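## Task

On the knob box, set knob B3 to the 8 o'clock mark and knob D1 to the 12 o'clock mark. Rows are lettered starting with A, the row closest to the box's socket side; looking from the side facing away from the socket, each row's knob 1 is the leftmost. Marks around a knob are clock hours, with 12 o'clock at the centre mark. All other knobs must still point at the marks they point at now. The knobs must stay at these settings on their own once the robot lets go.

## Robot and tools

Robot: two six-joint arms, left_arm and right_arm, each with a two-finger gripper and a wrist camera (cam_left_wrist, cam_right_wrist, both 504x504 fisheye). The names are labels only, not image sides.

Frame: one shared scene frame, metres. Origin on the table top midway between the arms, +z up, +x out over the table, left_arm sits toward +y. Quaternions are written w first (qw, qx, qy, qz). The gripper's fingers point along its own +z and close along its own x. end_effector_position is the point between the pads; fingertips extend 17.5 mm past it. A flat block projects about 9 cm from the last joint axis toward the gripper's -y and rotates with it. Printed hand positions can be off, more so at long reach.

Row format (used by every moving call): 20 numbers, both arms always present. Left first: x, y, z, qw, qx, qy, qz, gripper position, force_limit, speed; then the same ten for the right arm. x,y,z,q are an absolute target pose of that gripper in the scene frame. The three finger values are each in [-1, 1]. Position +1 = open (50 mm gap), about -0.65 = pads touching, -1 = close until stopped by an object. force_limit maps -1/0/+1 to roughly 20/102/185 N per pad (actual grip up to ~17% more). speed maps -1/0/+1 to 20/85/150 mm/s of gap change. Optionally 12 more numbers (0 to 1) follow: a stiffness multiplier per joint, left's six then right's six, in Joint positions order; they persist until changed. To keep an arm still, repeat its full last-reported pose and its same finger numbers; to hold an orientation, keep sending one fixed quaternion rather than the drifting reported one. Any changed finger number is a new command.

Tools:
- execute_actions(actions): a list of actions; each action is a list of up to 15 rows, one per 1/30 s step; a short action repeats its last row to fill 15 steps (0.5 s). An empty list just reports state and images. Any target more than 0.6 m from a gripper's current position along any of its own axes gets the action refused; if the first action fails this or anything is malformed, nothing runs.
- move(target, speed, stop_force, blocking): target is one 20-number row of absolute poses; both grippers go in straight lines, finishing together, 0.5 to 10 s. speed 0.002 to 0.5 m/s (default 0.25; rotation capped at twice that in rad/s). stop_force 9 to 40 N, shared by both arms: an arm's path ends when its wrist sensor senses that much extra resistance along its travel, then it backs off two steps and holds. Use it only slowly, not while the gripper is rotating, not to leave a surface being pressed, and not before 0.2 s of scene time. blocking=false returns after 0.5 s; then use wait or stop before any other motion; cannot combine with stop_force. Paths ignore obstacles and the other arm; grippers may lag, wander or overshoot speed.
- wait(seconds): 0 to 10, arms hold their commands; returns early if a running move ends.
- stop(): brakes a running move; fingers keep going.
- zoom_image(camera, region): region [x0, y0, x1, y1] in image pixels, top-left origin, max 504x504.
- finished_scene(scene): ends the current scene by its number (1 or 2); irreversible.

Controller behaviour: each step the commanded pose is clipped to 100 mm and 16 degrees from the measured pose, so far targets need several actions; commands lag about 0.17 s. Position beats orientation when both cannot be met. Joint speed is limited, so an arm may still be short of target when results arrive.

Results: per-arm pose and velocities, joint positions, Wrist force and Wrist torque in the end effector's own axes (offsets up to ~4 N, noise up to ~2.4 N, saturates ~50 N; pressing on a surface reads as force back toward the arm), Hand target lines, object_status (0 moving, 1 stopped while opening, 2 stopped while closing = holding, 3 reached requested opening or pads met), and position_measured (gap ≈ (250 - counts) × 0.202 mm). Step readings list positions, with HELD marking throttled steps. A move adds a 'move:' line: done, off_target, moving, held, fault or contact, plus limits such as paced (pose clipped) or held (steps blocked, may then jump fast). 'pose unreachable' means the clearance check altered that arm's command. Calibration lines give camera K and T_world_to_cam.

Avoid: arms colliding or pushing each other; commanding past a firm contact with stiff joints (causes fault stops); any joint torque at its load limit (133 N m shoulders/elbow, 24.9 N m wrists) or 150 N external force, which freezes that arm 10 s; fast hard touches; motors overheating (warning at 70 °C, braking at 85 °C) from long holding; knocking anything off the table. For knobs, grip gently, rotate, release, and confirm the knob stays put and neighbouring knobs are untouched.

Each tool is called after "Emit:" by a JSON object that holds its "op" and its "data", one argument or row to a line.

## Session

Emit:
{"op": "execute_actions", "data": {
  "actions": []
}}

Scene clock: 0.00 s.
left_arm: end_effector_position=(-0.0363, +0.6885, +0.1910) position_measured=3 object_status=3 end_effector_quat_wxyz=(-0.042, +0.560, +0.821, -0.106) end_effector_velocity=(-0.000, -0.000, -0.000) end_effector_angular_velocity=(-0.001, +0.000, +0.000) | right_arm: end_effector_position=(+0.2779, -0.3369, +0.1284) position_measured=3 object_status=3 end_effector_quat_wxyz=(-0.368, -0.345, +0.661, +0.555) end_effector_velocity=(-0.000, -0.000, -0.000) end_effector_angular_velocity=(-0.002, +0.002, -0.000)
Joint positions: left_arm=[ 0.794 -2.055  2.224 -1.522 -1.501  0.525] | right_arm=[ 3.235 -2.096 -1.729 -2.303  2.319 -2.931]
Joint velocities: left_arm=[ 0.    -0.     0.001  0.    -0.    -0.   ] | right_arm=[ 0.    -0.001 -0.001  0.    -0.     0.001]
Motor temperatures (°C, as the motors report them): left_arm=[25 26 26 31 34 30] | right_arm=[25 26 25 35 35 34]
Wrist force (N, on the end effector, along its own x y z axes, offset not removed): no reading
Wrist torque (N m, same axes, about the end effector's origin, offset not removed): no reading
Hand target (left_arm): -0.036, +0.688, +0.191; -0.042, +0.560, +0.821, -0.106
Hand target (right_arm): +0.278, -0.337, +0.128; -0.368, -0.345, +0.661, +0.555
Joint stiffness scale: left_arm=[1. 1. 1. 1. 1. 1.] | right_arm=[1. 1. 1. 1. 1. 1.]

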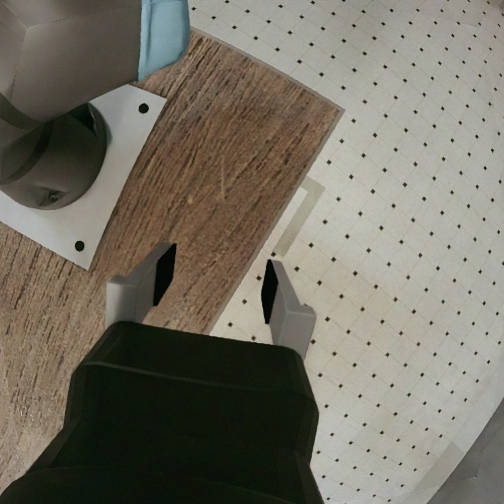

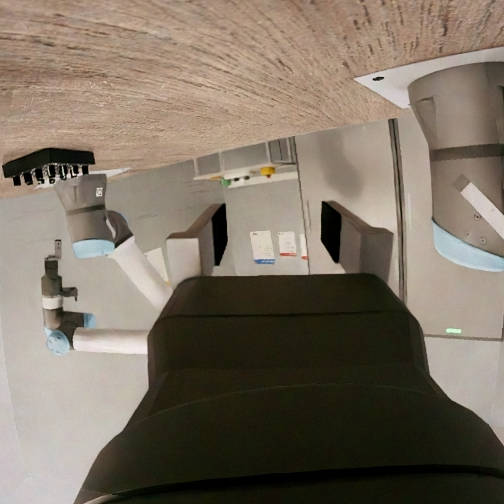

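Emit:
{"op": "move", "data": {
  "target": [0.2,0.15,0.28,0,0.707,0.707,0,1,0,0,0.278,-0.337,0.128,-0.368,-0.345,0.661,0.555,1,0,0],
  "speed": 0.3
}}

Scene clock: 10.17 s.
left_arm: end_effector_position=(+0.1990, +0.1506, +0.2793) position_measured=3 object_status=3 end_effector_quat_wxyz=(-0.000, +0.708, +0.706, -0.001) end_effector_velocity=(+0.001, -0.001, +0.001) end_effector_angular_velocity=(-0.001, -0.001, -0.002) | right_arm: end_effector_position=(+0.2779, -0.3369, +0.1284) position_measured=3 object_status=3 end_effector_quat_wxyz=(-0.368, -0.345, +0.661, +0.555) end_effector_velocity=(-0.000, +0.000, -0.000) end_effector_angular_velocity=(+0.000, +0.000, +0.001)
Joint positions: left_arm=[-1.288 -1.905  1.936 -1.602 -1.572 -1.174] | right_arm=[ 3.235 -2.096 -1.729 -2.303  2.319 -2.931]
Joint velocities: left_arm=[ 0.001  0.003 -0.003 -0.001  0.001  0.003] | right_arm=[ 0.  0. -0. -0. -0. -0.]
Motor temperatures (°C, as the motors report them): left_arm=[25 26 26 31 34 30] | right_arm=[25 26 25 35 35 34]
Wrist force (N, on the end effector, along its own x y z axes, offset not removed): left_arm=[-0.1 2.5 -0.2] | right_arm=[-2.4 -0.1 1.9]
Wrist torque (N m, same axes, about the end effector's origin, offset not removed): left_arm=[0.37 -0.12 0.00] | right_arm=[0.02 0.57 0.04]
Hand target (left_arm): +0.200, +0.150, +0.280; +0.001, +0.707, +0.707, -0.001
Hand target (right_arm): +0.278, -0.337, +0.128; -0.368, -0.345, +0.661, +0.555
Off the commanded pose (left_arm): 0.001 m, 0 deg.
Off the commanded pose (right_arm): 0.000 m, 0 deg.
Joint stiffness scale: left_arm=[1. 1. 1. 1. 1. 1.] | right_arm=[1. 1. 1. 1. 1. 1.]
move: done
camera_calibration (this result's frames):
cam_left_wrist: T_world_to_cam=[[-0.166291, 0.985607, 0.03044, -0.139933], [0.950425, 0.151977, 0.271285, -0.277852], [0.262755, 0.0740433, -0.962017, 0.359579], [0, 0, 0, 1]] pos_world=[0.146327, 0.153521, 0.425558]
cam_right_wrist: T_world_to_cam=[[-0.505114, -0.844962, 0.17578, -0.157387], [0.264327, 0.0424265, 0.9635, -0.197252], [-0.821578, 0.533141, 0.201916, 0.523864], [0, 0, 0, 1]] pos_world=[0.403036, -0.40391, 0.111941]

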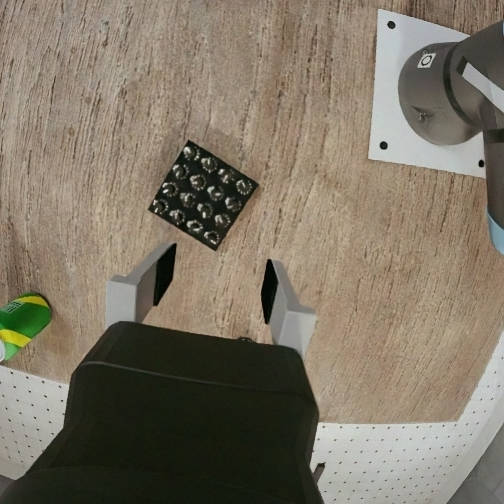

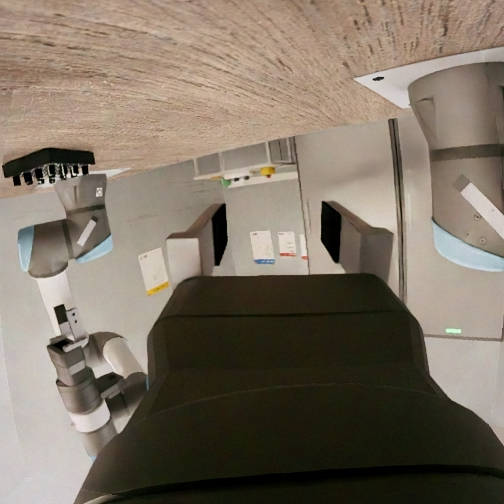

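Emit:
{"op": "zoom_image", "data": {
  "camera": "cam_left_wrist",
  "region": [140,130,270,260]
}}

Emit:
{"op": "zoom_image", "data": {
  "camera": "cam_right_wrist",
  "region": [0,130,120,200]
}}

Region (140, 130, 270, 260) of cam_left_wrist's 504x504 image, scaled by 3.877, with more detail than that image has.

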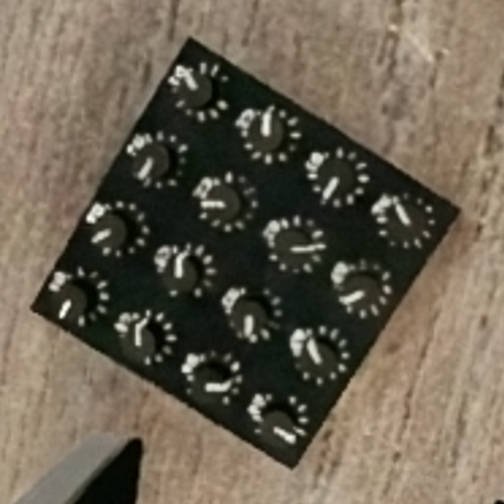

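Region (0, 130, 120, 200) of cam_right_wrist's 504x504 image, scaled by 4.200, with more detail than that image has; it fills the top 294 rows of this view, and the rest is white.

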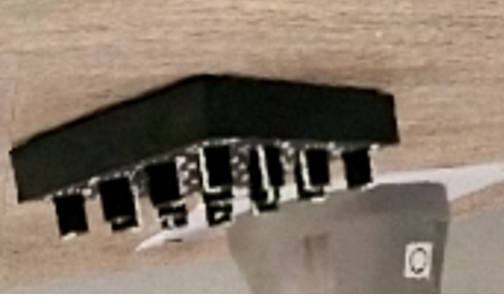

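Emit:
{"op": "move", "data": {
  "target": [0.24,0.086,0.085,0,0.834,0.552,0,1,0,0,0.278,-0.337,0.128,-0.368,-0.345,0.661,0.555,1,0,0],
  "speed": 0.25
}}

Scene clock: 20.43 s.
left_arm: end_effector_position=(+0.2390, +0.0858, +0.0849) position_measured=3 object_status=3 end_effector_quat_wxyz=(-0.001, +0.834, +0.551, +0.001) end_effector_velocity=(+0.000, -0.002, -0.000) end_effector_angular_velocity=(-0.005, -0.000, -0.004) | right_arm: end_effector_position=(+0.2779, -0.3369, +0.1284) position_measured=3 object_status=3 end_effector_quat_wxyz=(-0.368, -0.345, +0.661, +0.555) end_effector_velocity=(+0.000, -0.000, -0.000) end_effector_angular_velocity=(-0.001, -0.000, -0.000)
Joint positions: left_arm=[-1.274 -1.524  2.148 -2.194 -1.57  -0.76 ] | right_arm=[ 3.235 -2.096 -1.729 -2.303  2.319 -2.931]
Joint velocities: left_arm=[ 0.     0.003 -0.    -0.007 -0.002  0.004] | right_arm=[-0.    -0.001  0.001  0.    -0.     0.001]
Motor temperatures (°C, as the motors report them): left_arm=[25 26 26 31 34 30] | right_arm=[25 26 25 35 35 34]
Wrist force (N, on the end effector, along its own x y z axes, offset not removed): left_arm=[-0.2 3.2 -2.6] | right_arm=[-2.2 1.1 1.2]
Wrist torque (N m, same axes, about the end effector's origin, offset not removed): left_arm=[0.55 -0.13 0.02] | right_arm=[0.17 0.52 0.10]
Hand target (left_arm): +0.240, +0.086, +0.085; +0.000, +0.834, +0.552, +0.000
Hand target (right_arm): +0.278, -0.337, +0.128; -0.368, -0.345, +0.661, +0.555
Off the commanded pose (left_arm): 0.001 m, 0 deg.
Off the commanded pose (right_arm): 0.000 m, 0 deg.
Joint stiffness scale: left_arm=[1. 1. 1. 1. 1. 1.] | right_arm=[1. 1. 1. 1. 1. 1.]
move: done
camera_calibration (this result's frames):
cam_left_wrist: T_world_to_cam=[[0.231962, 0.972183, 0.0324669, -0.157694], [0.933841, -0.231908, 0.272324, -0.216478], [0.272278, -0.0328497, -0.961658, 0.173686], [0, 0, 0, 1]] pos_world=[0.191444, 0.10881, 0.231098]
cam_right_wrist: T_world_to_cam=[[-0.505114, -0.844963, 0.175778, -0.157386], [0.264326, 0.0424246, 0.9635, -0.197252], [-0.821579, 0.53314, 0.201916, 0.523864], [0, 0, 0, 1]] pos_world=[0.403036, -0.40391, 0.111941]

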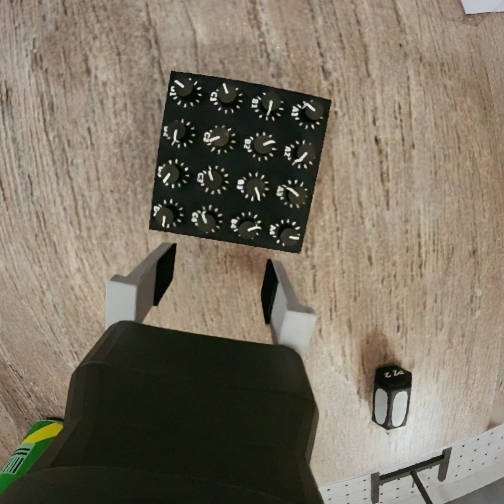

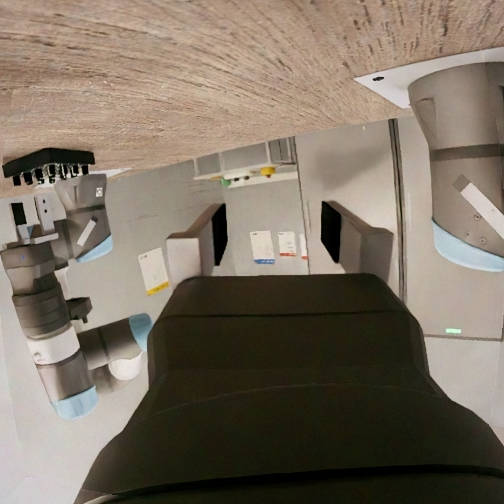

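Emit:
{"op": "zoom_image", "data": {
  "camera": "cam_left_wrist",
  "region": [145,65,335,255]
}}

Region (145, 65, 335, 255) of cam_left_wrist's 504x504 image, scaled by 2.653, with more detail than that image has.

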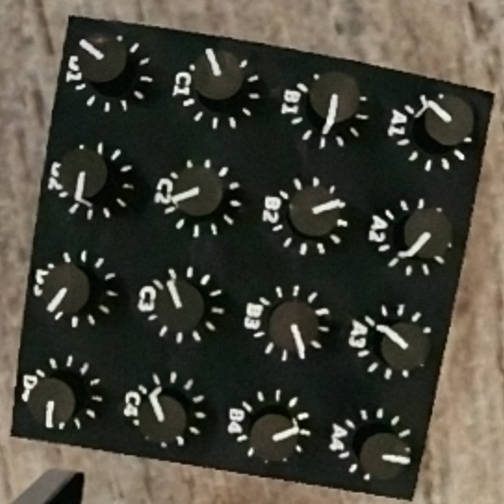

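Emit:
{"op": "zoom_image", "data": {
  "camera": "cam_right_wrist",
  "region": [0,140,120,260]
}}

Emit:
{"op": "zoom_image", "data": {
  "camera": "cam_left_wrist",
  "region": [90,200,330,360]
}}

Region (0, 140, 120, 260) of cam_right_wrist's 504x504 image, scaled by 4.200, with more detail than that image has.

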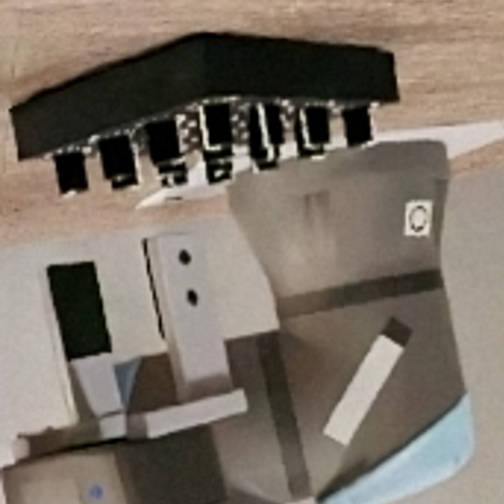

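Region (90, 200, 330, 360) of cam_left_wrist's 504x504 image, scaled by 2.100, with more detail than that image has.

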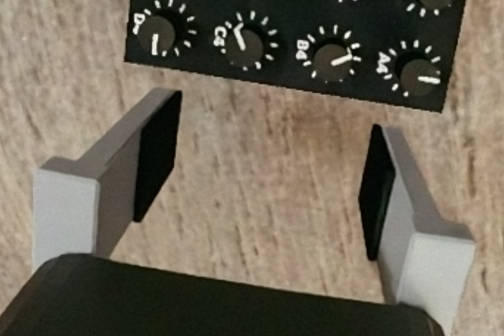

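Emit:
{"op": "zoom_image", "data": {
  "camera": "cam_right_wrist",
  "region": [160,180,400,300]
}}

Emit:
{"op": "zoom_image", "data": {
  "camera": "cam_left_wrist",
  "region": [145,65,245,165]
}}

Emit:
{"op": "zoom_image", "data": {
  "camera": "cam_left_wrist",
  "region": [220,150,320,250]
}}

Region (160, 180, 400, 300) of cam_right_wrist's 504x504 image, scaled by 2.100, with more detail than that image has.

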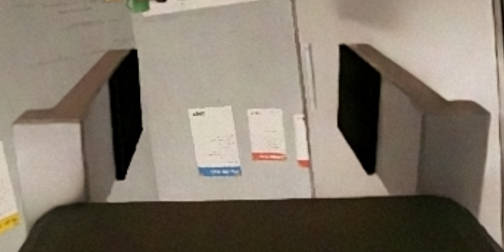

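Region (145, 65, 245, 165) of cam_left_wrist's 504x504 image, scaled by 5.040, with more detail than that image has.

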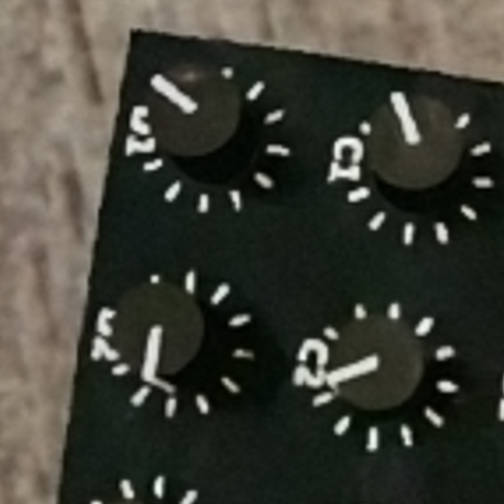

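Region (220, 150, 320, 250) of cam_left_wrist's 504x504 image, scaled by 5.040, with more detail than that image has.

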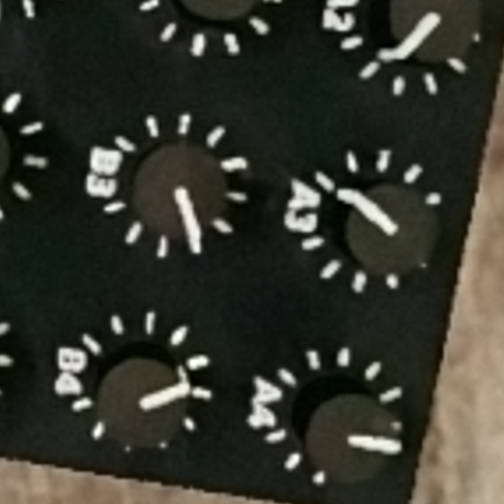

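Emit:
{"op": "move", "data": {
  "target": [0.2055,0.114,0.062,0,0.834,0.552,0,1,0,0,0.278,-0.337,0.128,-0.368,-0.345,0.661,0.555,1,0,0],
  "speed": 0.15
}}

Emit:
{"op": "zoom_image", "data": {
  "camera": "cam_left_wrist",
  "region": [150,190,300,340]
}}

Emit:
{"op": "move", "data": {
  "target": [0.2055,0.114,0.062,0,0.980,-0.199,0,1,0,0,0.278,-0.337,0.128,-0.368,-0.345,0.661,0.555,1,0,0],
  "speed": 0.5
}}

Emit:
{"op": "zoom_image", "data": {
  "camera": "cam_left_wrist",
  "region": [150,190,300,340]
}}

Emit:
{"op": "zoom_image", "data": {
  "camera": "cam_right_wrist",
  "region": [0,140,120,260]
}}

Scene clock: 63.03 s.
left_arm: end_effector_position=(+0.2068, +0.1137, +0.0624) position_measured=3 object_status=3 end_effector_quat_wxyz=(-0.000, +0.833, +0.553, -0.000) end_effector_velocity=(-0.000, -0.004, +0.002) end_effector_angular_velocity=(-0.014, -0.004, +0.005) | right_arm: end_effector_position=(+0.2779, -0.3369, +0.1284) position_measured=3 object_status=3 end_effector_quat_wxyz=(-0.368, -0.345, +0.661, +0.555) end_effector_velocity=(-0.000, +0.000, +0.000) end_effector_angular_velocity=(+0.001, -0.000, +0.001)
Joint positions: left_arm=[-1.32  -1.586  2.285 -2.27  -1.571 -0.809] | right_arm=[ 3.235 -2.096 -1.729 -2.303  2.319 -2.931]
Joint velocities: left_arm=[-0.003 -0.003 -0.001 -0.011 -0.001 -0.009] | right_arm=[ 0.001  0.    -0.001  0.     0.    -0.001]
Motor temperatures (°C, as the motors report them): left_arm=[25 26 26 31 34 30] | right_arm=[25 26 25 35 35 34]
Wrist force (N, on the end effector, along its own x y z axes, offset not removed): left_arm=[0.0 2.6 -2.5] | right_arm=[-0.8 1.4 1.4]
Wrist torque (N m, same axes, about the end effector's origin, offset not removed): left_arm=[0.42 -0.09 -0.06] | right_arm=[0.26 0.21 0.11]
Hand target (left_arm): +0.205, +0.114, +0.062; -0.000, +0.834, +0.552, -0.000
Hand target (right_arm): +0.278, -0.337, +0.128; -0.368, -0.345, +0.661, +0.555
Off the commanded pose (left_arm): 0.001 m, 0 deg.
Off the commanded pose (right_arm): 0.000 m, 0 deg.
Joint stiffness scale: left_arm=[1. 1. 1. 1. 1. 1.] | right_arm=[1. 1. 1. 1. 1. 1.]
move: done
camera_calibration (this result's frames):
cam_left_wrist: T_world_to_cam=[[0.228912, 0.972959, 0.030817, -0.17599], [0.934663, -0.228528, 0.272361, -0.174331], [0.272039, -0.0335431, -0.961702, 0.161902], [0, 0, 0, 1]] pos_world=[0.159183, 0.136822, 0.208606]
cam_right_wrist: T_world_to_cam=[[-0.505114, -0.844963, 0.175777, -0.157386], [0.264325, 0.0424238, 0.9635, -0.197253], [-0.821579, 0.53314, 0.201916, 0.523864], [0, 0, 0, 1]] pos_world=[0.403036, -0.40391, 0.111941]

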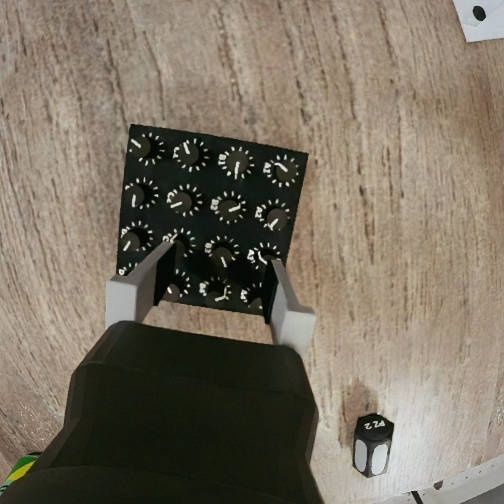

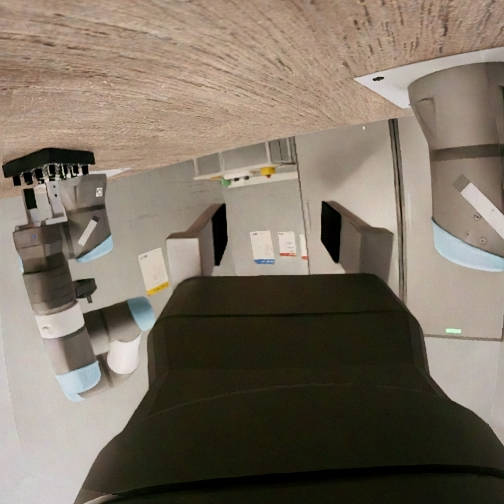

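Region (150, 190, 300, 340) of cam_left_wrist's 504x504 image, scaled by 3.360, with more detail than that image has.

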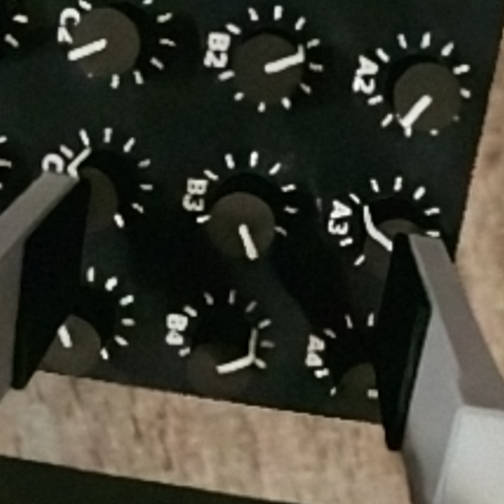

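Scene clock: 65.33 s.
left_arm: end_effector_position=(+0.2060, +0.1128, +0.0626) position_measured=3 object_status=3 end_effector_quat_wxyz=(+0.001, +0.980, -0.198, +0.001) end_effector_velocity=(+0.000, -0.001, +0.001) end_effector_angular_velocity=(-0.002, +0.001, -0.010) | right_arm: end_effector_position=(+0.2779, -0.3369, +0.1284) position_measured=3 object_status=3 end_effector_quat_wxyz=(-0.368, -0.345, +0.661, +0.555) end_effector_velocity=(+0.001, +0.000, +0.001) end_effector_angular_velocity=(+0.001, -0.002, -0.001)
Joint positions: left_arm=[-1.414 -1.61   2.308 -2.271 -1.57   0.667] | right_arm=[ 3.235 -2.096 -1.729 -2.303  2.319 -2.931]
Joint velocities: left_arm=[ 0.    -0.    -0.001 -0.    -0.002  0.01 ] | right_arm=[ 0.     0.001  0.001  0.     0.001 -0.   ]
Motor temperatures (°C, as the motors report them): left_arm=[25 26 26 31 34 30] | right_arm=[25 26 25 35 35 34]
Wrist force (N, on the end effector, along its own x y z axes, offset not removed): left_arm=[0.2 3.5 -1.7] | right_arm=[-2.7 0.7 1.7]
Wrist torque (N m, same axes, about the end effector's origin, offset not removed): left_arm=[0.59 -0.10 -0.03] | right_arm=[0.11 0.64 0.08]
Hand target (left_arm): +0.205, +0.114, +0.062; +0.000, +0.980, -0.199, -0.000
Hand target (right_arm): +0.278, -0.337, +0.128; -0.368, -0.345, +0.661, +0.555
Off the commanded pose (left_arm): 0.001 m, 0 deg.
Off the commanded pose (right_arm): 0.000 m, 0 deg.
Joint stiffness scale: left_arm=[1. 1. 1. 1. 1. 1.] | right_arm=[1. 1. 1. 1. 1. 1.]
move: done
camera_calibration (this result's frames):
cam_left_wrist: T_world_to_cam=[[0.97316, -0.227866, 0.032199, -0.192794], [-0.227861, -0.934487, 0.27352, 0.145201], [-0.0322363, -0.273516, -0.961327, 0.251965], [0, 0, 0, 1]] pos_world=[0.228827, 0.160673, 0.208713]
cam_right_wrist: T_world_to_cam=[[-0.505114, -0.844963, 0.175777, -0.157386], [0.264325, 0.0424238, 0.9635, -0.197253], [-0.821579, 0.533139, 0.201916, 0.523864], [0, 0, 0, 1]] pos_world=[0.403036, -0.40391, 0.111941]

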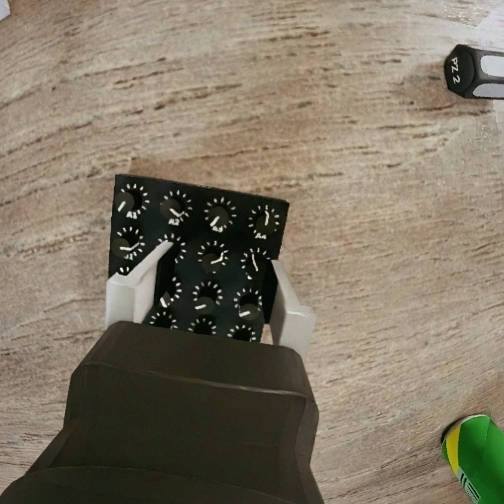

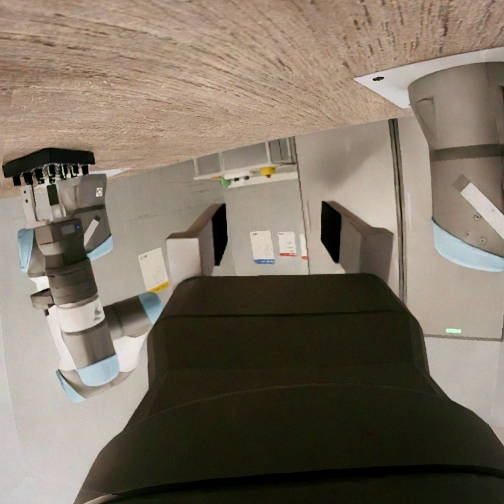

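Region (150, 190, 300, 340) of cam_left_wrist's 504x504 image, scaled by 3.360, with more detail than that image has.

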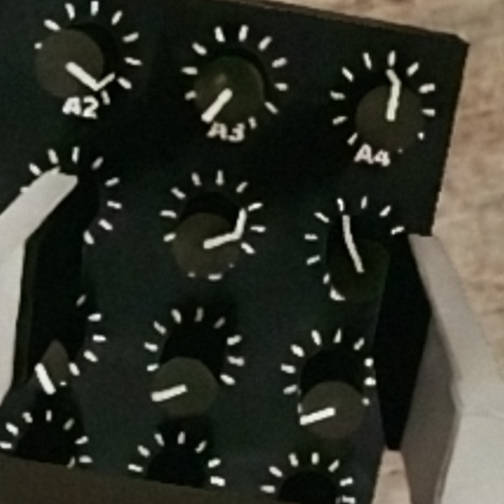

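Region (0, 140, 120, 260) of cam_right_wrist's 504x504 image, scaled by 4.200, with more detail than that image has.

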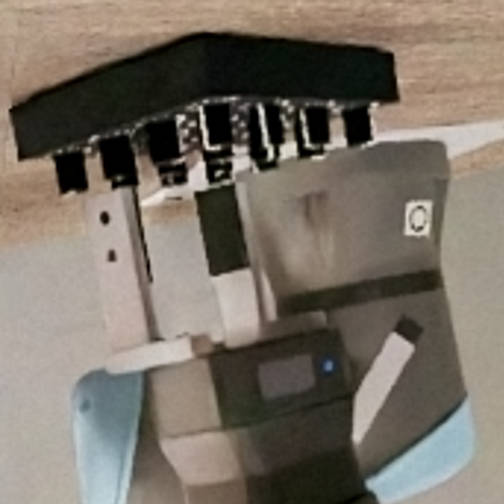

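Emit:
{"op": "move", "data": {
  "target": [0.201,0.117,0.058,0,0.980,-0.199,0,0.05,-1,1,0.278,-0.337,0.128,-0.368,-0.345,0.661,0.555,1,0,0],
  "speed": 0.1
}}

Emit:
{"op": "zoom_image", "data": {
  "camera": "cam_left_wrist",
  "region": [150,190,300,340]
}}

Scene clock: 73.40 s.
left_arm: end_effector_position=(+0.2023, +0.1167, +0.0585) position_measured=145 object_status=3 end_effector_quat_wxyz=(-0.000, +0.980, -0.198, +0.000) end_effector_velocity=(-0.000, -0.001, +0.000) end_effector_angular_velocity=(-0.005, -0.001, +0.002) | right_arm: end_effector_position=(+0.2779, -0.3369, +0.1284) position_measured=3 object_status=3 end_effector_quat_wxyz=(-0.368, -0.345, +0.661, +0.555) end_effector_velocity=(+0.000, -0.000, +0.000) end_effector_angular_velocity=(+0.001, -0.001, -0.000)
Joint positions: left_arm=[-1.421 -1.614  2.326 -2.282 -1.57   0.661] | right_arm=[ 3.235 -2.096 -1.729 -2.303  2.319 -2.931]
Joint velocities: left_arm=[-0.001 -0.002  0.001 -0.005  0.    -0.003] | right_arm=[-0.     0.001  0.    -0.     0.    -0.001]
Motor temperatures (°C, as the motors report them): left_arm=[25 26 26 31 34 30] | right_arm=[25 26 25 35 35 34]
Wrist force (N, on the end effector, along its own x y z axes, offset not removed): left_arm=[1.3 1.9 -1.3] | right_arm=[-3.8 0.5 1.1]
Wrist torque (N m, same axes, about the end effector's origin, offset not removed): left_arm=[0.36 -0.36 -0.03] | right_arm=[0.05 0.82 0.13]
Hand target (left_arm): +0.201, +0.117, +0.058; -0.000, +0.980, -0.199, -0.000
Hand target (right_arm): +0.278, -0.337, +0.128; -0.368, -0.345, +0.661, +0.555
Off the commanded pose (left_arm): 0.001 m, 0 deg.
Off the commanded pose (right_arm): 0.000 m, 0 deg.
Joint stiffness scale: left_arm=[1. 1. 1. 1. 1. 1.] | right_arm=[1. 1. 1. 1. 1. 1.]
move: done
camera_calibration (this result's frames):
cam_left_wrist: T_world_to_cam=[[0.973219, -0.227728, 0.0313894, -0.188244], [-0.227541, -0.93486, 0.272511, 0.149173], [-0.0327138, -0.272355, -0.96164, 0.248953], [0, 0, 0, 1]] pos_world=[0.22529, 0.164391, 0.204661]
cam_right_wrist: T_world_to_cam=[[-0.505114, -0.844963, 0.175776, -0.157386], [0.264325, 0.0424233, 0.9635, -0.197253], [-0.821579, 0.533139, 0.201916, 0.523864], [0, 0, 0, 1]] pos_world=[0.403036, -0.40391, 0.111941]

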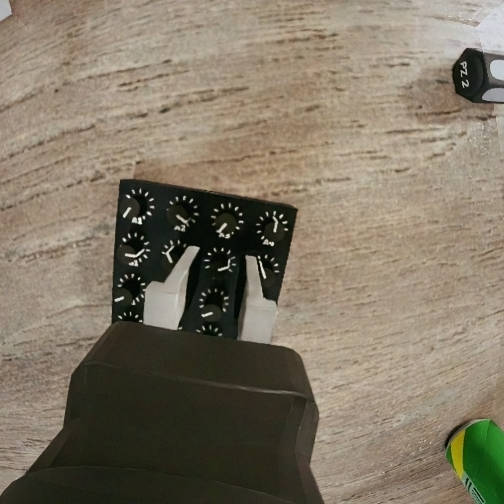

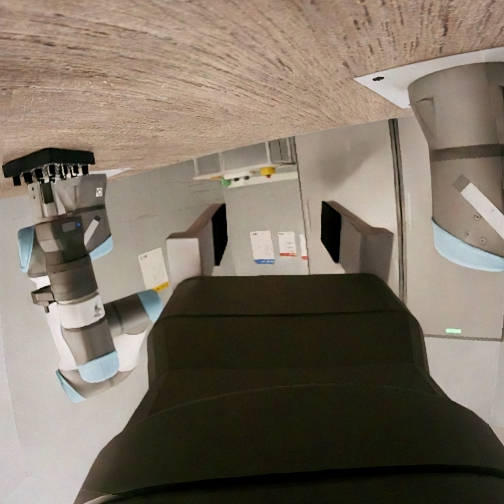

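Region (150, 190, 300, 340) of cam_left_wrist's 504x504 image, scaled by 3.360, with more detail than that image has.

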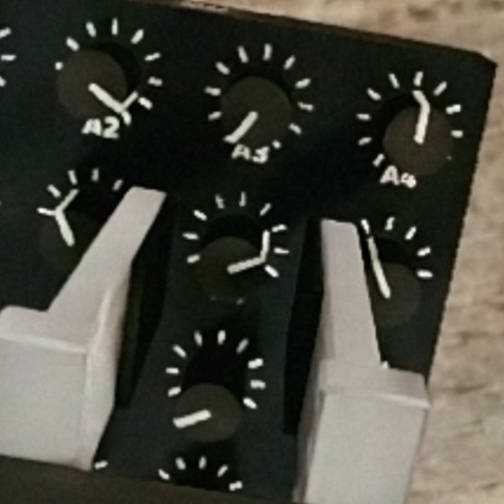

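Emit:
{"op": "move", "data": {
  "target": [0.2008,0.116,0.046,0,0.980,-0.199,0,-0.09,-1,1,0.278,-0.337,0.128,-0.368,-0.345,0.661,0.555,1,0,0],
  "speed": 0.03,
  "stop_force": 10
}}

Emit:
{"op": "zoom_image", "data": {
  "camera": "cam_left_wrist",
  "region": [150,190,300,340]
}}

Emit:
{"op": "zoom_image", "data": {
  "camera": "cam_right_wrist",
  "region": [0,140,120,260]
}}

Scene clock: 79.90 s.
left_arm: end_effector_position=(+0.2021, +0.1156, +0.0473) position_measured=166 object_status=3 end_effector_quat_wxyz=(+0.001, +0.980, -0.198, +0.001) end_effector_velocity=(+0.001, -0.003, +0.001) end_effector_angular_velocity=(-0.012, -0.004, -0.000) | right_arm: end_effector_position=(+0.2779, -0.3369, +0.1284) position_measured=3 object_status=3 end_effector_quat_wxyz=(-0.368, -0.345, +0.661, +0.555) end_effector_velocity=(-0.000, -0.000, -0.000) end_effector_angular_velocity=(+0.000, +0.000, -0.001)
Joint positions: left_arm=[-1.422 -1.589  2.34  -2.324 -1.57   0.659] | right_arm=[ 3.235 -2.096 -1.729 -2.303  2.319 -2.931]
Joint velocities: left_arm=[-0.    -0.    -0.    -0.012  0.001 -0.   ] | right_arm=[-0.  0. -0.  0.  0. -0.]
Motor temperatures (°C, as the motors report them): left_arm=[25 26 26 31 34 30] | right_arm=[25 26 25 35 35 34]
Wrist force (N, on the end effector, along its own x y z axes, offset not removed): left_arm=[-2.4 1.7 -1.8] | right_arm=[-2.9 2.0 3.0]
Wrist torque (N m, same axes, about the end effector's origin, offset not removed): left_arm=[0.23 0.39 0.08] | right_arm=[0.43 0.67 0.10]
Hand target (left_arm): +0.201, +0.116, +0.046; -0.000, +0.980, -0.199, -0.000
Hand target (right_arm): +0.278, -0.337, +0.128; -0.368, -0.345, +0.661, +0.555
Off the commanded pose (left_arm): 0.002 m, 0 deg.
Off the commanded pose (right_arm): 0.000 m, 0 deg.
Joint stiffness scale: left_arm=[1. 1. 1. 1. 1. 1.] | right_arm=[1. 1. 1. 1. 1. 1.]
move: done
camera_calibration (this result's frames):
cam_left_wrist: T_world_to_cam=[[0.973237, -0.22753, 0.032247, -0.187993], [-0.227533, -0.934411, 0.274052, 0.151008], [-0.0322229, -0.274055, -0.961174, 0.237969], [0, 0, 0, 1]] pos_world=[0.224989, 0.163546, 0.193408]
cam_right_wrist: T_world_to_cam=[[-0.505114, -0.844963, 0.175776, -0.157386], [0.264325, 0.0424229, 0.9635, -0.197253], [-0.821579, 0.533139, 0.201916, 0.523864], [0, 0, 0, 1]] pos_world=[0.403036, -0.40391, 0.111941]

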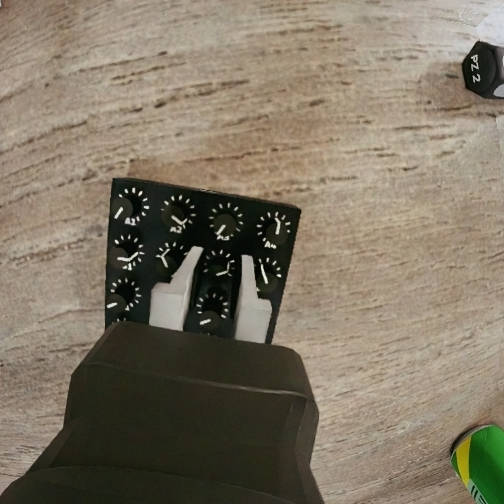

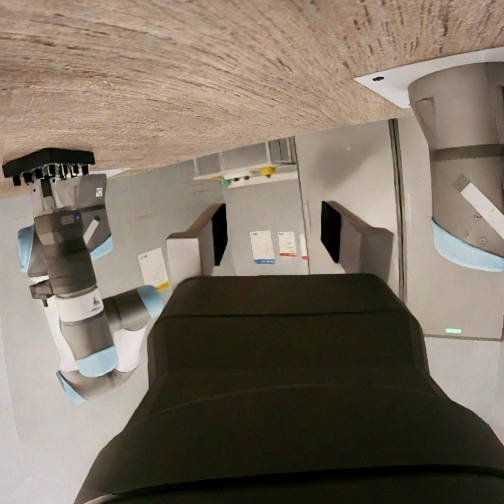

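Region (150, 190, 300, 340) of cam_left_wrist's 504x504 image, scaled by 3.360, with more detail than that image has.

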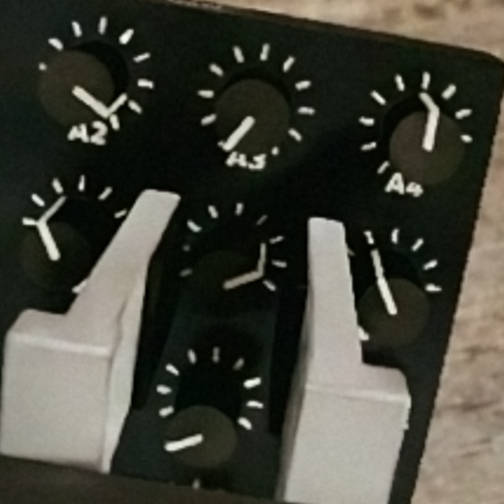

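Region (0, 140, 120, 260) of cam_right_wrist's 504x504 image, scaled by 4.200, with more detail than that image has.

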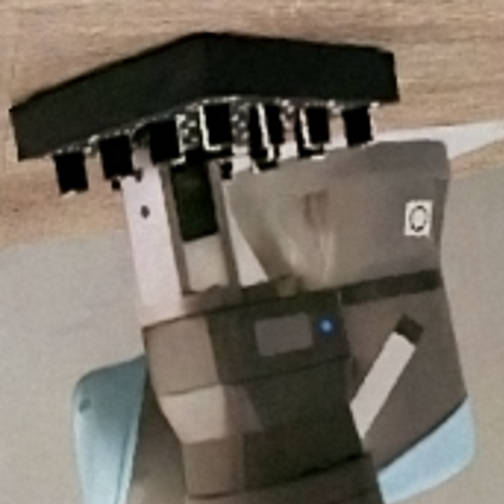

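Emit:
{"op": "execute_actions", "data": {
  "actions": [
    [[0.2005,0.116,0.0445,0,0.980,-0.199,0,-0.09,-1,1,0.278,-0.337,0.128,-0.368,-0.345,0.661,0.555,1,0,0],[0.2005,0.116,0.044,0,0.980,-0.199,0,-0.09,-1,1,0.278,-0.337,0.128,-0.368,-0.345,0.661,0.555,1,0,0],[0.2005,0.116,0.0435,0,0.980,-0.199,0,-0.09,-1,1,0.278,-0.337,0.128,-0.368,-0.345,0.661,0.555,1,0,0],[0.2005,0.116,0.0435,0,0.980,-0.199,0,-0.09,-1,1,0.278,-0.337,0.128,-0.368,-0.345,0.661,0.555,1,0,0],[0.2005,0.116,0.0435,0,0.980,-0.199,0,-0.09,-1,1,0.278,-0.337,0.128,-0.368,-0.345,0.661,0.555,1,0,0],[0.2005,0.116,0.0435,0,0.980,-0.199,0,-0.09,-1,1,0.278,-0.337,0.128,-0.368,-0.345,0.661,0.555,1,0,0],[0.2005,0.116,0.0435,0,0.980,-0.199,0,-1,-0.9,-1,0.278,-0.337,0.128,-0.368,-0.345,0.661,0.555,1,0,0]],
    [[0.2005,0.116,0.0435,0,0.980,-0.199,0,-1,-0.9,-1,0.278,-0.337,0.128,-0.368,-0.345,0.661,0.555,1,0,0]]
  ]
}}

Emit:
{"op": "zoom_image", "data": {
  "camera": "cam_left_wrist",
  "region": [150,190,300,340]
}}

Scene clock: 87.67 s.
left_arm: end_effector_position=(+0.2017, +0.1155, +0.0448) position_measured=197 object_status=2 end_effector_quat_wxyz=(+0.001, +0.980, -0.198, +0.001) end_effector_velocity=(-0.000, +0.001, -0.001) end_effector_angular_velocity=(+0.001, +0.001, -0.000) | right_arm: end_effector_position=(+0.2779, -0.3369, +0.1284) position_measured=3 object_status=3 end_effector_quat_wxyz=(-0.368, -0.345, +0.661, +0.555) end_effector_velocity=(-0.000, -0.000, -0.000) end_effector_angular_velocity=(-0.001, +0.002, -0.000)
Joint positions: left_arm=[-1.423 -1.584  2.344 -2.334 -1.571  0.658] | right_arm=[ 3.235 -2.096 -1.729 -2.303  2.319 -2.931]
Joint velocities: left_arm=[-0.    -0.     0.002  0.    -0.     0.   ] | right_arm=[-0.    -0.    -0.001 -0.    -0.     0.001]
Motor temperatures (°C, as the motors report them): left_arm=[25 26 26 31 34 30] | right_arm=[25 26 25 35 35 34]
Wrist force (N, on the end effector, along its own x y z axes, offset not removed): left_arm=[0.0 1.7 -3.9] | right_arm=[-1.9 0.8 1.5]
Wrist torque (N m, same axes, about the end effector's origin, offset not removed): left_arm=[0.37 -0.30 -0.02] | right_arm=[0.17 0.45 0.07]
Hand target (left_arm): +0.201, +0.116, +0.044; -0.000, +0.980, -0.199, -0.000
Hand target (right_arm): +0.278, -0.337, +0.128; -0.368, -0.345, +0.661, +0.555
Off the commanded pose (left_arm): 0.002 m, 0 deg.
Off the commanded pose (right_arm): 0.000 m, 0 deg.
Joint stiffness scale: left_arm=[1. 1. 1. 1. 1. 1.] | right_arm=[1. 1. 1. 1. 1. 1.]
Step readings (end_effector_position; steps 1 to 15: 1st action; 16 to 30: 2nd action):
0: left_arm (+0.2022, +0.1153, +0.0474) | right_arm (+0.2779, -0.3369, +0.1284)
1: left_arm (+0.2022, +0.1153, +0.0474) | right_arm (+0.2779, -0.3369, +0.1284)
2: left_arm (+0.2022, +0.1152, +0.0473) | right_arm (+0.2779, -0.3369, +0.1284)
4: left_arm (+0.2022, +0.1151, +0.0468) | right_arm (+0.2779, -0.3369, +0.1284)
8: left_arm (+0.2019, +0.1155, +0.0452) | right_arm (+0.2779, -0.3369, +0.1284)
15: left_arm (+0.2017, +0.1155, +0.0448) | right_arm (+0.2779, -0.3369, +0.1284)
16: left_arm (+0.2017, +0.1155, +0.0448) | right_arm (+0.2779, -0.3369, +0.1284)
17: left_arm (+0.2017, +0.1155, +0.0448) | right_arm (+0.2779, -0.3369, +0.1284)
19: left_arm (+0.2017, +0.1155, +0.0448) | right_arm (+0.2779, -0.3369, +0.1284)
23: left_arm (+0.2017, +0.1155, +0.0448) | right_arm (+0.2779, -0.3369, +0.1284)
30: end_effector_position above
camera_calibration (this result's frames):
cam_left_wrist: T_world_to_cam=[[0.973229, -0.227564, 0.0322468, -0.187546], [-0.227547, -0.934234, 0.274644, 0.151424], [-0.0323732, -0.274629, -0.961005, 0.235575], [0, 0, 0, 1]] pos_world=[0.224607, 0.163482, 0.190849]
cam_right_wrist: T_world_to_cam=[[-0.505114, -0.844963, 0.175775, -0.157386], [0.264324, 0.0424223, 0.9635, -0.197253], [-0.821579, 0.533139, 0.201916, 0.523864], [0, 0, 0, 1]] pos_world=[0.403036, -0.40391, 0.111941]

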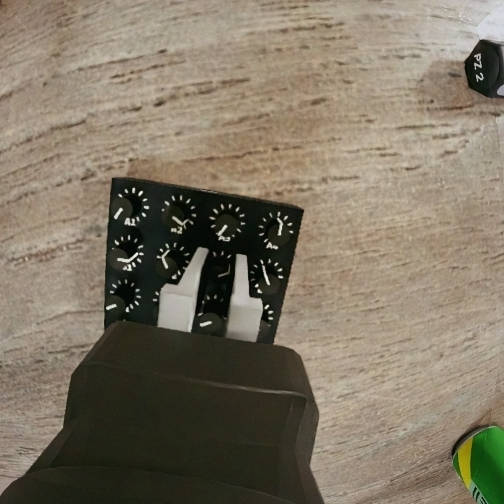

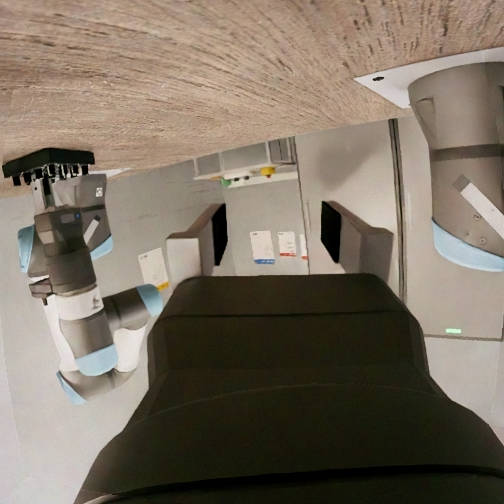

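Region (150, 190, 300, 340) of cam_left_wrist's 504x504 image, scaled by 3.360, with more detail than that image has.

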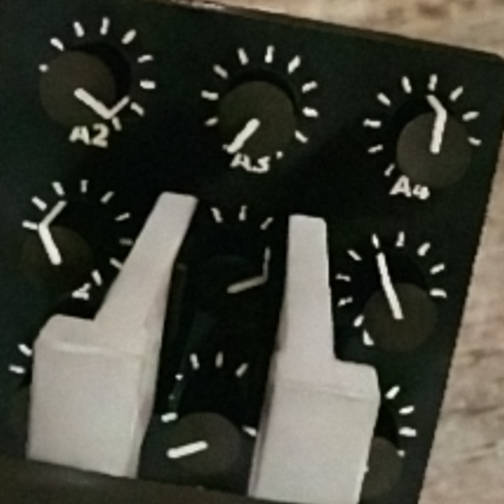

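Emit:
{"op": "move", "data": {
  "target": [0.2015,0.1157,0.0442,0,0.834,0.552,0,-1,-0.9,-1,0.278,-0.337,0.128,-0.368,-0.345,0.661,0.555,1,0,0],
  "speed": 0.3
}}

Emit:
{"op": "zoom_image", "data": {
  "camera": "cam_left_wrist",
  "region": [100,120,330,350]
}}

Scene clock: 93.10 s.
left_arm: end_effector_position=(+0.2017, +0.1145, +0.0448) position_measured=197 object_status=2 end_effector_quat_wxyz=(+0.000, +0.835, +0.551, -0.000) end_effector_velocity=(-0.000, +0.001, -0.000) end_effector_angular_velocity=(+0.001, +0.000, +0.014) | right_arm: end_effector_position=(+0.2779, -0.3369, +0.1284) position_measured=3 object_status=3 end_effector_quat_wxyz=(-0.368, -0.345, +0.661, +0.555) end_effector_velocity=(+0.001, +0.000, +0.000) end_effector_angular_velocity=(+0.000, -0.001, -0.001)
Joint positions: left_arm=[-1.332 -1.559  2.319 -2.332 -1.571 -0.816] | right_arm=[ 3.235 -2.096 -1.729 -2.303  2.319 -2.931]
Joint velocities: left_arm=[-0.    -0.001  0.002  0.     0.    -0.014] | right_arm=[ 0.    -0.     0.002 -0.     0.001  0.   ]
Motor temperatures (°C, as the motors report them): left_arm=[25 26 26 31 34 30] | right_arm=[25 26 25 35 35 34]
Wrist force (N, on the end effector, along its own x y z axes, offset not removed): left_arm=[2.9 1.7 -4.3] | right_arm=[-3.5 0.0 2.9]
Wrist torque (N m, same axes, about the end effector's origin, offset not removed): left_arm=[0.38 -0.25 -0.05] | right_arm=[0.01 0.84 0.11]
Hand target (left_arm): +0.202, +0.116, +0.044; +0.000, +0.834, +0.552, +0.000
Hand target (right_arm): +0.278, -0.337, +0.128; -0.368, -0.345, +0.661, +0.555
Off the commanded pose (left_arm): 0.001 m, 0 deg.
Off the commanded pose (right_arm): 0.000 m, 0 deg.
Joint stiffness scale: left_arm=[1. 1. 1. 1. 1. 1.] | right_arm=[1. 1. 1. 1. 1. 1.]
move: done
camera_calibration (this result's frames):
cam_left_wrist: T_world_to_cam=[[0.233105, 0.971991, 0.0299179, -0.175743], [0.933531, -0.232286, 0.273061, -0.163963], [0.272362, -0.0357225, -0.961531, 0.146519], [0, 0, 0, 1]] pos_world=[0.154125, 0.137968, 0.190912]
cam_right_wrist: T_world_to_cam=[[-0.505114, -0.844963, 0.175775, -0.157386], [0.264324, 0.0424221, 0.9635, -0.197253], [-0.821579, 0.533139, 0.201916, 0.523864], [0, 0, 0, 1]] pos_world=[0.403036, -0.40391, 0.111941]

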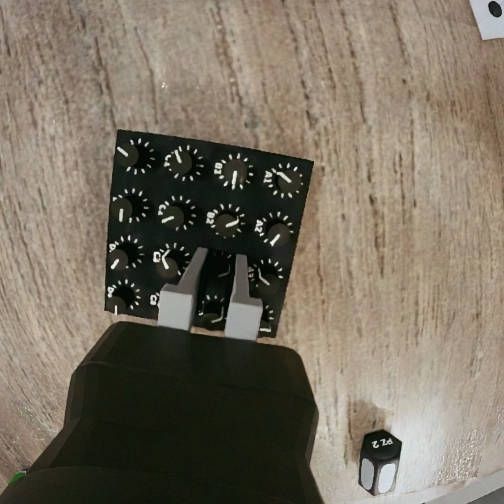

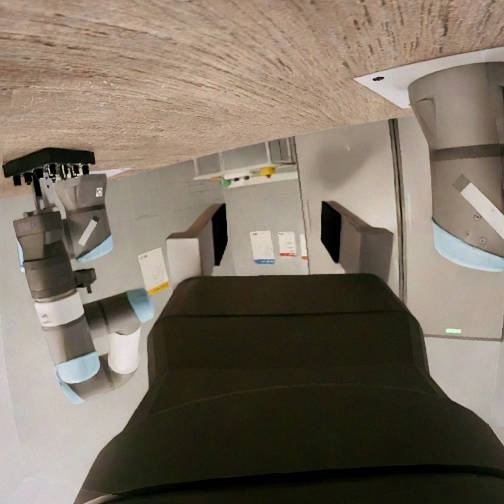

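Region (100, 120, 330, 350) of cam_left_wrist's 504x504 image, scaled by 2.191, with more detail than that image has.

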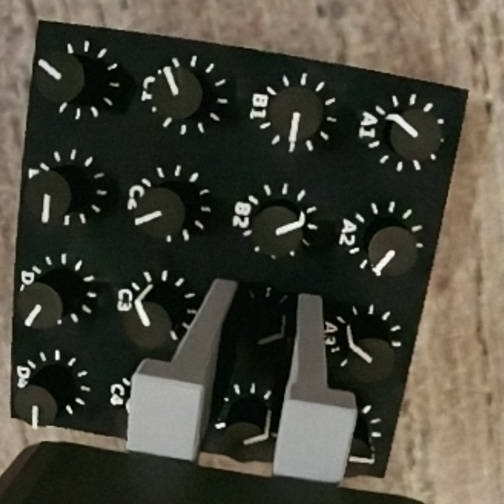

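Works. Continue to φ=157°.

Emit:
{"op": "move", "data": {
  "target": [0.2015,0.1157,0.0442,0,0.196,0.9806,0,-1,-0.9,-1,0.278,-0.337,0.128,-0.368,-0.345,0.661,0.555,1,0,0],
  "speed": 0.4
}}

Emit:
{"op": "zoom_image", "data": {
  "camera": "cam_left_wrist",
  "region": [140,140,340,340]
}}

Scene clock: 97.63 s.
left_arm: end_effector_position=(+0.2025, +0.1150, +0.0448) position_measured=197 object_status=2 end_effector_quat_wxyz=(-0.000, +0.196, +0.981, -0.001) end_effector_velocity=(+0.000, -0.001, +0.000) end_effector_angular_velocity=(-0.000, -0.003, +0.012) | right_arm: end_effector_position=(+0.2779, -0.3369, +0.1284) position_measured=3 object_status=3 end_effector_quat_wxyz=(-0.368, -0.345, +0.661, +0.555) end_effector_velocity=(-0.000, -0.000, -0.000) end_effector_angular_velocity=(+0.000, +0.001, -0.001)
Joint positions: left_arm=[-1.332 -1.646  2.402 -2.329 -1.572 -2.397] | right_arm=[ 3.235 -2.096 -1.729 -2.303  2.319 -2.931]
Joint velocities: left_arm=[-0.003 -0.    -0.001  0.     0.003 -0.015] | right_arm=[-0.001 -0.    -0.001 -0.    -0.    -0.001]
Motor temperatures (°C, as the motors report them): left_arm=[25 26 26 31 34 30] | right_arm=[25 26 25 35 35 34]
Wrist force (N, on the end effector, along its own x y z axes, offset not removed): left_arm=[0.0 1.7 -2.0] | right_arm=[-2.8 1.8 1.7]
Wrist torque (N m, same axes, about the end effector's origin, offset not removed): left_arm=[0.35 -0.02 0.00] | right_arm=[0.34 0.68 0.09]
Hand target (left_arm): +0.202, +0.116, +0.044; -0.000, +0.196, +0.981, -0.000
Hand target (right_arm): +0.278, -0.337, +0.128; -0.368, -0.345, +0.661, +0.555
Off the commanded pose (left_arm): 0.001 m, 0 deg.
Off the commanded pose (right_arm): 0.000 m, 0 deg.
Joint stiffness scale: left_arm=[1. 1. 1. 1. 1. 1.] | right_arm=[1. 1. 1. 1. 1. 1.]
move: done
camera_calibration (this result's frames):
cam_left_wrist: T_world_to_cam=[[-0.974304, 0.223113, 0.0308672, 0.154212], [0.223032, 0.936525, 0.270512, -0.155052], [0.031447, 0.270445, -0.962222, 0.159974], [0, 0, 0, 1]] pos_world=[0.1798, 0.0675394, 0.191114]
cam_right_wrist: T_world_to_cam=[[-0.505114, -0.844964, 0.175774, -0.157386], [0.264324, 0.0424217, 0.963501, -0.197253], [-0.82158, 0.533139, 0.201916, 0.523864], [0, 0, 0, 1]] pos_world=[0.403036, -0.40391, 0.111941]

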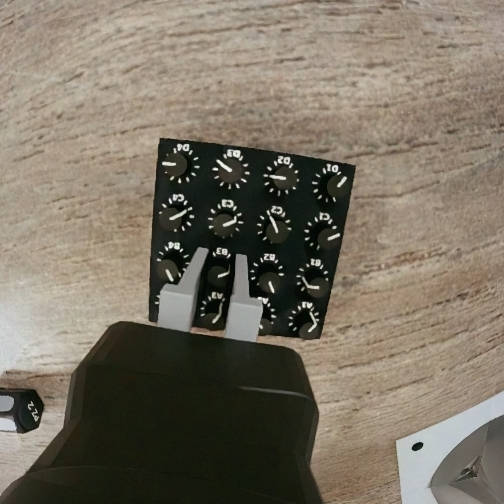

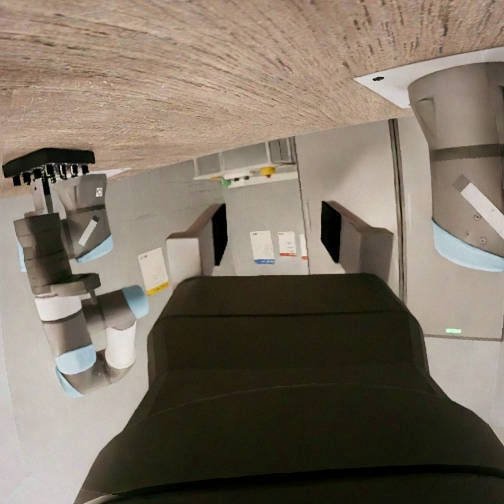

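Region (140, 140, 340, 340) of cam_left_wrist's 504x504 image, scaled by 2.520, with more detail than that image has.

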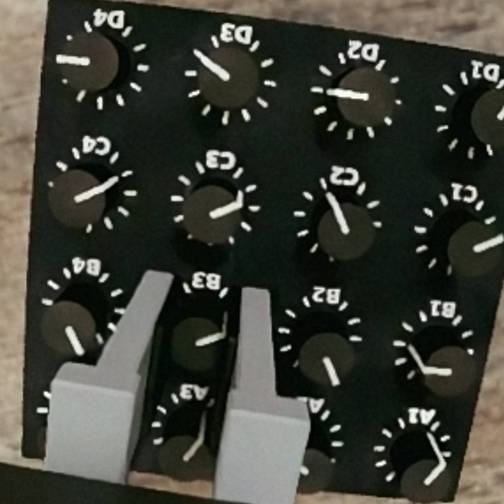

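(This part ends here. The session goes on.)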